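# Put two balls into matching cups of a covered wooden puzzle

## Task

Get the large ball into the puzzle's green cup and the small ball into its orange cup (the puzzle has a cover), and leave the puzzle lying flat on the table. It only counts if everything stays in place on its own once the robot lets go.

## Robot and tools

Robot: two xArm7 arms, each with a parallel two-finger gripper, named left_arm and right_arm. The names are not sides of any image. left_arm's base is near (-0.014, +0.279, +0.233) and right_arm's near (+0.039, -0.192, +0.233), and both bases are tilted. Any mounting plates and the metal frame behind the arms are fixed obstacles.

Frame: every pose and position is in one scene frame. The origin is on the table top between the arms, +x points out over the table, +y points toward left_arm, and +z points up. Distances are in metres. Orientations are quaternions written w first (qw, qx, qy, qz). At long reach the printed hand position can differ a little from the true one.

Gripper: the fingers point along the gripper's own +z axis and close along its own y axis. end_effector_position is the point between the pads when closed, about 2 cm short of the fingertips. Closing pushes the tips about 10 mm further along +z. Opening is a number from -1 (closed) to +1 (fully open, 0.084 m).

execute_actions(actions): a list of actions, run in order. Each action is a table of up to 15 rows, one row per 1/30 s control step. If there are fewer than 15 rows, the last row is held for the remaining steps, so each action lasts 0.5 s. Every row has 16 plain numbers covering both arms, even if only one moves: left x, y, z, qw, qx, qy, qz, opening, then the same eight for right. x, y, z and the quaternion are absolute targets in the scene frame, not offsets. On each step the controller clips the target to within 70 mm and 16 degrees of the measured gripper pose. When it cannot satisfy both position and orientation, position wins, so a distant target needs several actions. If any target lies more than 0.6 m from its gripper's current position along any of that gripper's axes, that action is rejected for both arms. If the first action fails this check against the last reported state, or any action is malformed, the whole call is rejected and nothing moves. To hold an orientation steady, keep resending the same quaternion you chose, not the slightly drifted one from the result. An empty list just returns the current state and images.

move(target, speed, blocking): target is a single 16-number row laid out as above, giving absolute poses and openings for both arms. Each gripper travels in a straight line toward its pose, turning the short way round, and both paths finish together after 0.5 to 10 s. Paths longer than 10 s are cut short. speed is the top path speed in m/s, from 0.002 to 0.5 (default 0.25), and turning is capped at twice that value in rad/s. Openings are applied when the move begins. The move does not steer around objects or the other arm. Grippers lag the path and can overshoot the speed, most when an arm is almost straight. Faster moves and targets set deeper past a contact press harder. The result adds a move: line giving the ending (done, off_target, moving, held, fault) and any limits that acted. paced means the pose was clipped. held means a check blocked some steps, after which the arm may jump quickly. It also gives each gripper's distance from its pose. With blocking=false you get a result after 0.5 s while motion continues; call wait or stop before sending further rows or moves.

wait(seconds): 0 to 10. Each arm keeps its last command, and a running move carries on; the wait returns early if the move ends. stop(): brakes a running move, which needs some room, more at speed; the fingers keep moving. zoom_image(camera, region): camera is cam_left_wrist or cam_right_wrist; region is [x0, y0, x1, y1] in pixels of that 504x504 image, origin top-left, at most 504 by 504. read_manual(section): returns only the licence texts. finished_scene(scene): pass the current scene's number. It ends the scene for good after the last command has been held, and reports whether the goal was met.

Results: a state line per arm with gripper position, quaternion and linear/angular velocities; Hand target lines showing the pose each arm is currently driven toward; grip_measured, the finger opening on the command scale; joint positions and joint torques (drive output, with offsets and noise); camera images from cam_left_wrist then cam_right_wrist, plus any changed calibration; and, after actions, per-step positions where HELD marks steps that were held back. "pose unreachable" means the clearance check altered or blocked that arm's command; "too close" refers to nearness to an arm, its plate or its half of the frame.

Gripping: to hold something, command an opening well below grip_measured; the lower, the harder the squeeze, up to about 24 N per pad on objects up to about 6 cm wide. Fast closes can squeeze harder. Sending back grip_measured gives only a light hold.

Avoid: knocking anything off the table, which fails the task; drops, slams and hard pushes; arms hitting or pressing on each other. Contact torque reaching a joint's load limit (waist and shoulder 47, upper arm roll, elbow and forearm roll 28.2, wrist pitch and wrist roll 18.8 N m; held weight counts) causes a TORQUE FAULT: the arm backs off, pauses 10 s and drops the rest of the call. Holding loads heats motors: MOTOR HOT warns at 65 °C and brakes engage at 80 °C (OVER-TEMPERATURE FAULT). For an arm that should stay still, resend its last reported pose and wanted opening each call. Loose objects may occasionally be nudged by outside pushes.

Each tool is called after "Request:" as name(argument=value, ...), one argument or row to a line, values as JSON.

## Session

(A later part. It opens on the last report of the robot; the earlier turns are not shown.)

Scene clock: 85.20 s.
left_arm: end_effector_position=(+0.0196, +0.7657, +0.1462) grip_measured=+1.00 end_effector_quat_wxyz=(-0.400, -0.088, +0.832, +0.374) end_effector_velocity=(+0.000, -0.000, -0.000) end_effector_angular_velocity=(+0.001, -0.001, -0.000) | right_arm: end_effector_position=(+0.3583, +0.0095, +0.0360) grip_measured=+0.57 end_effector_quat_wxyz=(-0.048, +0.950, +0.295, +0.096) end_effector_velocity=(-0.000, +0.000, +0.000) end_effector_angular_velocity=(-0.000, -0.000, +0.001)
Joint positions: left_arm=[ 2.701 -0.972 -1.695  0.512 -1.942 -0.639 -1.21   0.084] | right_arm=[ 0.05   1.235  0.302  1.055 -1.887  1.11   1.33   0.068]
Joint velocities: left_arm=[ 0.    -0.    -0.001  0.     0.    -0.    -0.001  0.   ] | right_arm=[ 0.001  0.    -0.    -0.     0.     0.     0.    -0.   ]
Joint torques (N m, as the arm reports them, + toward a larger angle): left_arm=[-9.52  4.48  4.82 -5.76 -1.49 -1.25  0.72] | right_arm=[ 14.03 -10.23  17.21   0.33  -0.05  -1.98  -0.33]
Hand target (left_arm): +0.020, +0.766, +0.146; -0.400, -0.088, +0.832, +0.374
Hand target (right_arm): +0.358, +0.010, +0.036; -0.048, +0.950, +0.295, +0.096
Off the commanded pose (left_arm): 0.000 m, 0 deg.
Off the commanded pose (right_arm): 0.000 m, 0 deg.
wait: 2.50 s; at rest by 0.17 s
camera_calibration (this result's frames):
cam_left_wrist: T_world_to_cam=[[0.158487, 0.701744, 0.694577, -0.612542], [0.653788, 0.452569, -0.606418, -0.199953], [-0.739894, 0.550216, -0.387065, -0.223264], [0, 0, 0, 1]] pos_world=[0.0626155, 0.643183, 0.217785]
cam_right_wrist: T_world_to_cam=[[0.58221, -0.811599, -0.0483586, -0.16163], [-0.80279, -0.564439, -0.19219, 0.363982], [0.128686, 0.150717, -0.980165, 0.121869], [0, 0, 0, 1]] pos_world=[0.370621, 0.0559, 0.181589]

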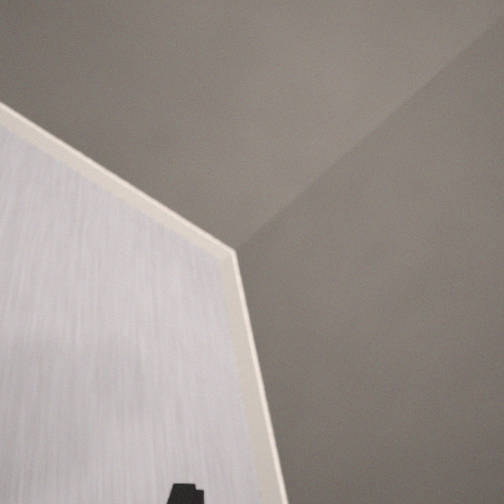

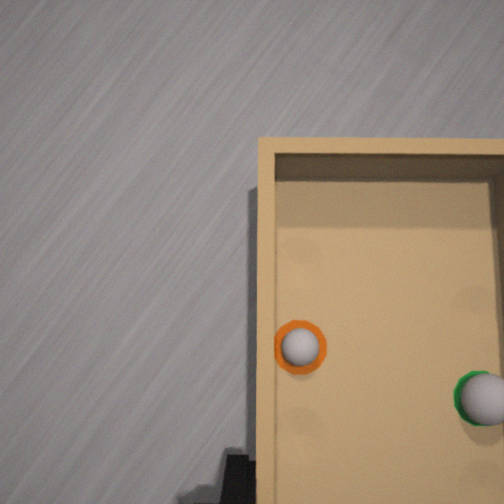

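Request:
move(
  target=[0.0196,0.7657,0.1462,-0.4,-0.088,0.832,0.374,1,0.3583,0.0095,0.021,-0.0312,0.9493,0.2966,0.0997,0.0],
  speed=0.025,
)

Request:
execute_actions(
  actions=[
    [[0.0196,0.7657,0.1462,-0.4,-0.088,0.832,0.374,1,0.3583,0.0095,0.021,-0.0312,0.9493,0.2966,0.0997,1]],
  ],
)

Request:
move(
  target=[0.0196,0.7657,0.1462,-0.4,-0.088,0.832,0.374,1,0.3583,0.0095,0.09,-0.0312,0.9493,0.2966,0.0997,1],
  speed=0.15,
)

Scene clock: 91.47 s.
left_arm: end_effector_position=(+0.0196, +0.7657, +0.1462) grip_measured=+1.00 end_effector_quat_wxyz=(-0.400, -0.088, +0.832, +0.374) end_effector_velocity=(+0.001, +0.000, -0.000) end_effector_angular_velocity=(+0.002, -0.002, -0.001) | right_arm: end_effector_position=(+0.3583, +0.0097, +0.0212) grip_measured=+0.57 end_effector_quat_wxyz=(-0.031, +0.949, +0.297, +0.100) end_effector_velocity=(-0.000, +0.001, +0.000) end_effector_angular_velocity=(+0.000, -0.001, +0.000)
Joint positions: left_arm=[ 2.701 -0.972 -1.695  0.512 -1.942 -0.639 -1.21   0.084] | right_arm=[ 0.063  1.273  0.277  1.083 -1.911  1.129  1.344  0.068]
Joint velocities: left_arm=[-0.001 -0.     0.     0.002 -0.    -0.    -0.001  0.   ] | right_arm=[ 0.001  0.002  0.001  0.002 -0.001  0.001  0.001  0.   ]
Joint torques (N m, as the arm reports them, + toward a larger angle): left_arm=[-9.63  4.44  4.8  -5.66 -1.61 -1.36  0.75] | right_arm=[13.72 -9.96 16.96  0.43 -0.08 -1.79 -0.24]
Hand target (left_arm): +0.020, +0.766, +0.146; -0.400, -0.088, +0.832, +0.374
Hand target (right_arm): +0.358, +0.010, +0.021; -0.031, +0.949, +0.297, +0.100
Off the commanded pose (left_arm): 0.000 m, 0 deg.
Off the commanded pose (right_arm): 0.000 m, 0 deg.
move: done
camera_calibration (this result's frames):
cam_left_wrist: T_world_to_cam=[[0.158487, 0.701744, 0.694577, -0.612542], [0.653788, 0.452569, -0.606418, -0.199953], [-0.739894, 0.550216, -0.387065, -0.223263], [0, 0, 0, 1]] pos_world=[0.0626156, 0.643183, 0.217785]
cam_right_wrist: T_world_to_cam=[[0.582872, -0.812445, -0.0139293, -0.163177], [-0.799274, -0.570166, -0.189927, 0.359969], [0.146363, 0.121837, -0.981699, 0.101356], [0, 0, 0, 1]] pos_world=[0.36799, 0.0603214, 0.165596]

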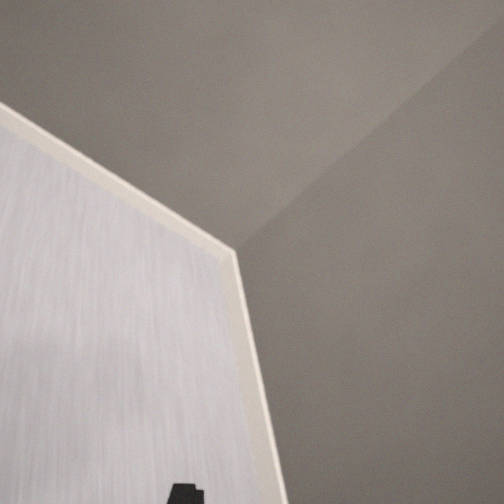

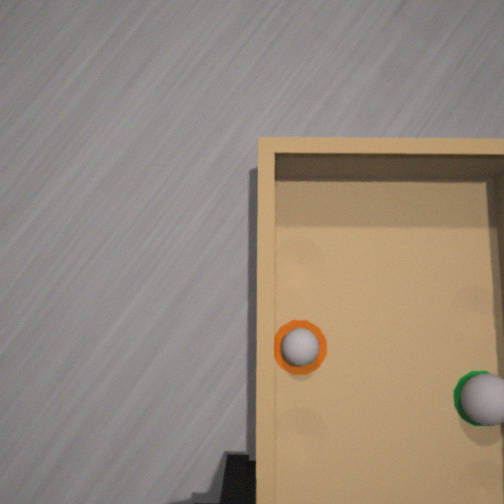

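Scene clock: 91.97 s.
left_arm: end_effector_position=(+0.0196, +0.7657, +0.1462) grip_measured=+1.00 end_effector_quat_wxyz=(-0.400, -0.088, +0.832, +0.374) end_effector_velocity=(+0.000, +0.000, -0.000) end_effector_angular_velocity=(+0.000, -0.001, -0.000) | right_arm: end_effector_position=(+0.3583, +0.0095, +0.0210) grip_measured=+1.00 end_effector_quat_wxyz=(-0.031, +0.949, +0.297, +0.100) end_effector_velocity=(-0.001, +0.000, -0.000) end_effector_angular_velocity=(+0.001, +0.001, +0.000)
Joint positions: left_arm=[ 2.701 -0.972 -1.695  0.512 -1.942 -0.639 -1.21   0.084] | right_arm=[ 0.063  1.273  0.276  1.083 -1.911  1.129  1.345  0.084]
Joint velocities: left_arm=[-0.001  0.     0.     0.     0.     0.    -0.001  0.   ] | right_arm=[-0.001  0.001  0.001  0.     0.     0.     0.     0.   ]
Joint torques (N m, as the arm reports them, + toward a larger angle): left_arm=[-9.36  4.64  4.85 -5.72 -1.65 -1.31  0.69] | right_arm=[ 13.92 -10.06  16.86   0.19   0.12  -1.79  -0.35]
Hand target (left_arm): +0.020, +0.766, +0.146; -0.400, -0.088, +0.832, +0.374
Hand target (right_arm): +0.358, +0.010, +0.021; -0.031, +0.949, +0.297, +0.100
Off the commanded pose (left_arm): 0.000 m, 0 deg.
Off the commanded pose (right_arm): 0.000 m, 0 deg.
Step readings (end_effector_position):
0: left_arm (+0.0196, +0.7657, +0.1462) | right_arm (+0.3583, +0.0097, +0.0212)
1: left_arm (+0.0196, +0.7657, +0.1462) | right_arm (+0.3583, +0.0097, +0.0212)
2: left_arm (+0.0196, +0.7657, +0.1462) | right_arm (+0.3583, +0.0097, +0.0212)
4: left_arm (+0.0196, +0.7657, +0.1462) | right_arm (+0.3584, +0.0096, +0.0211)
8: left_arm (+0.0196, +0.7657, +0.1462) | right_arm (+0.3584, +0.0095, +0.0211)
15: end_effector_position above
camera_calibration (this result's frames):
cam_left_wrist: T_world_to_cam=[[0.158487, 0.701744, 0.694577, -0.612542], [0.653788, 0.452569, -0.606418, -0.199953], [-0.739894, 0.550216, -0.387065, -0.223263], [0, 0, 0, 1]] pos_world=[0.0626156, 0.643183, 0.217785]
cam_right_wrist: T_world_to_cam=[[0.582786, -0.812514, -0.0134816, -0.163297], [-0.799312, -0.570168, -0.18976, 0.359876], [0.146496, 0.121365, -0.981738, 0.101105], [0, 0, 0, 1]] pos_world=[0.368009, 0.0602383, 0.165347]

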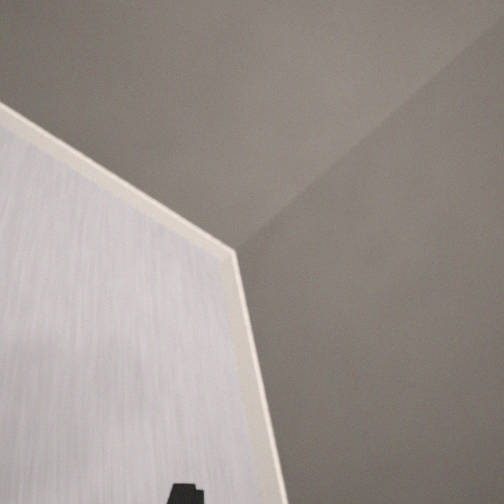

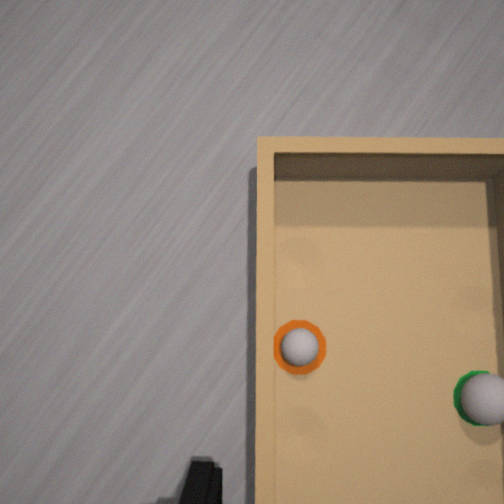

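Scene clock: 92.83 s.
left_arm: end_effector_position=(+0.0196, +0.7657, +0.1462) grip_measured=+1.00 end_effector_quat_wxyz=(-0.400, -0.088, +0.832, +0.374) end_effector_velocity=(-0.000, +0.000, -0.000) end_effector_angular_velocity=(+0.000, +0.000, -0.000) | right_arm: end_effector_position=(+0.3582, +0.0089, +0.0892) grip_measured=+1.00 end_effector_quat_wxyz=(-0.031, +0.949, +0.297, +0.099) end_effector_velocity=(-0.001, +0.002, +0.003) end_effector_angular_velocity=(+0.004, -0.001, +0.002)
Joint positions: left_arm=[ 2.701 -0.972 -1.695  0.512 -1.942 -0.639 -1.21   0.084] | right_arm=[ 0.115  1.169  0.384  1.009 -1.767  1.194  1.315  0.084]
Joint velocities: left_arm=[ 0.001 -0.    -0.     0.001  0.     0.     0.     0.   ] | right_arm=[ 0.003 -0.001  0.004 -0.001  0.003 -0.    -0.001  0.   ]
Joint torques (N m, as the arm reports them, + toward a larger angle): left_arm=[-9.47  4.63  4.87 -5.72 -1.46 -1.38  0.73] | right_arm=[ 13.74 -10.45  17.22   1.76  -0.07  -1.83  -0.3 ]
Hand target (left_arm): +0.020, +0.766, +0.146; -0.400, -0.088, +0.832, +0.374
Hand target (right_arm): +0.358, +0.009, +0.090; -0.031, +0.949, +0.297, +0.100
Off the commanded pose (left_arm): 0.000 m, 0 deg.
Off the commanded pose (right_arm): 0.001 m, 0 deg.
move: done
camera_calibration (this result's frames):
cam_left_wrist: T_world_to_cam=[[0.158488, 0.701744, 0.694577, -0.612542], [0.653788, 0.452569, -0.606419, -0.199953], [-0.739894, 0.550216, -0.387065, -0.223264], [0, 0, 0, 1]] pos_world=[0.0626155, 0.643183, 0.217785]
cam_right_wrist: T_world_to_cam=[[0.582757, -0.81255, -0.0125186, -0.162846], [-0.799402, -0.570421, -0.188618, 0.372345], [0.146121, 0.119926, -0.981971, 0.168261], [0, 0, 0, 1]] pos_world=[0.367967, 0.059894, 0.23342]

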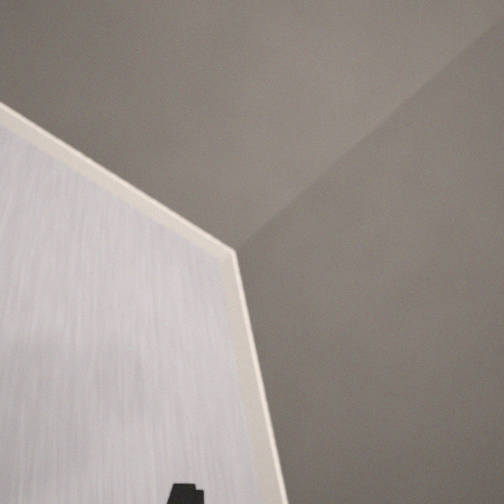

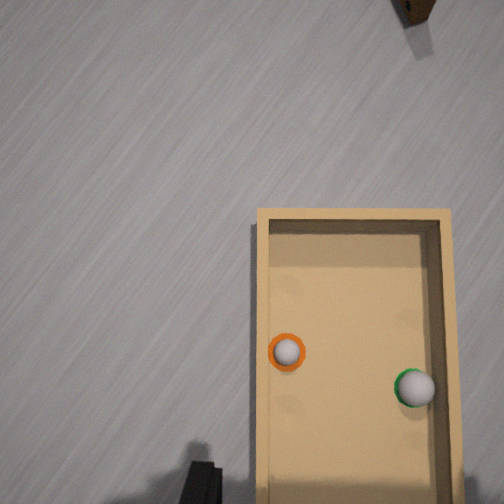

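Request:
finished_scene(
  scene=2,
)

The scene is finished: the task was done.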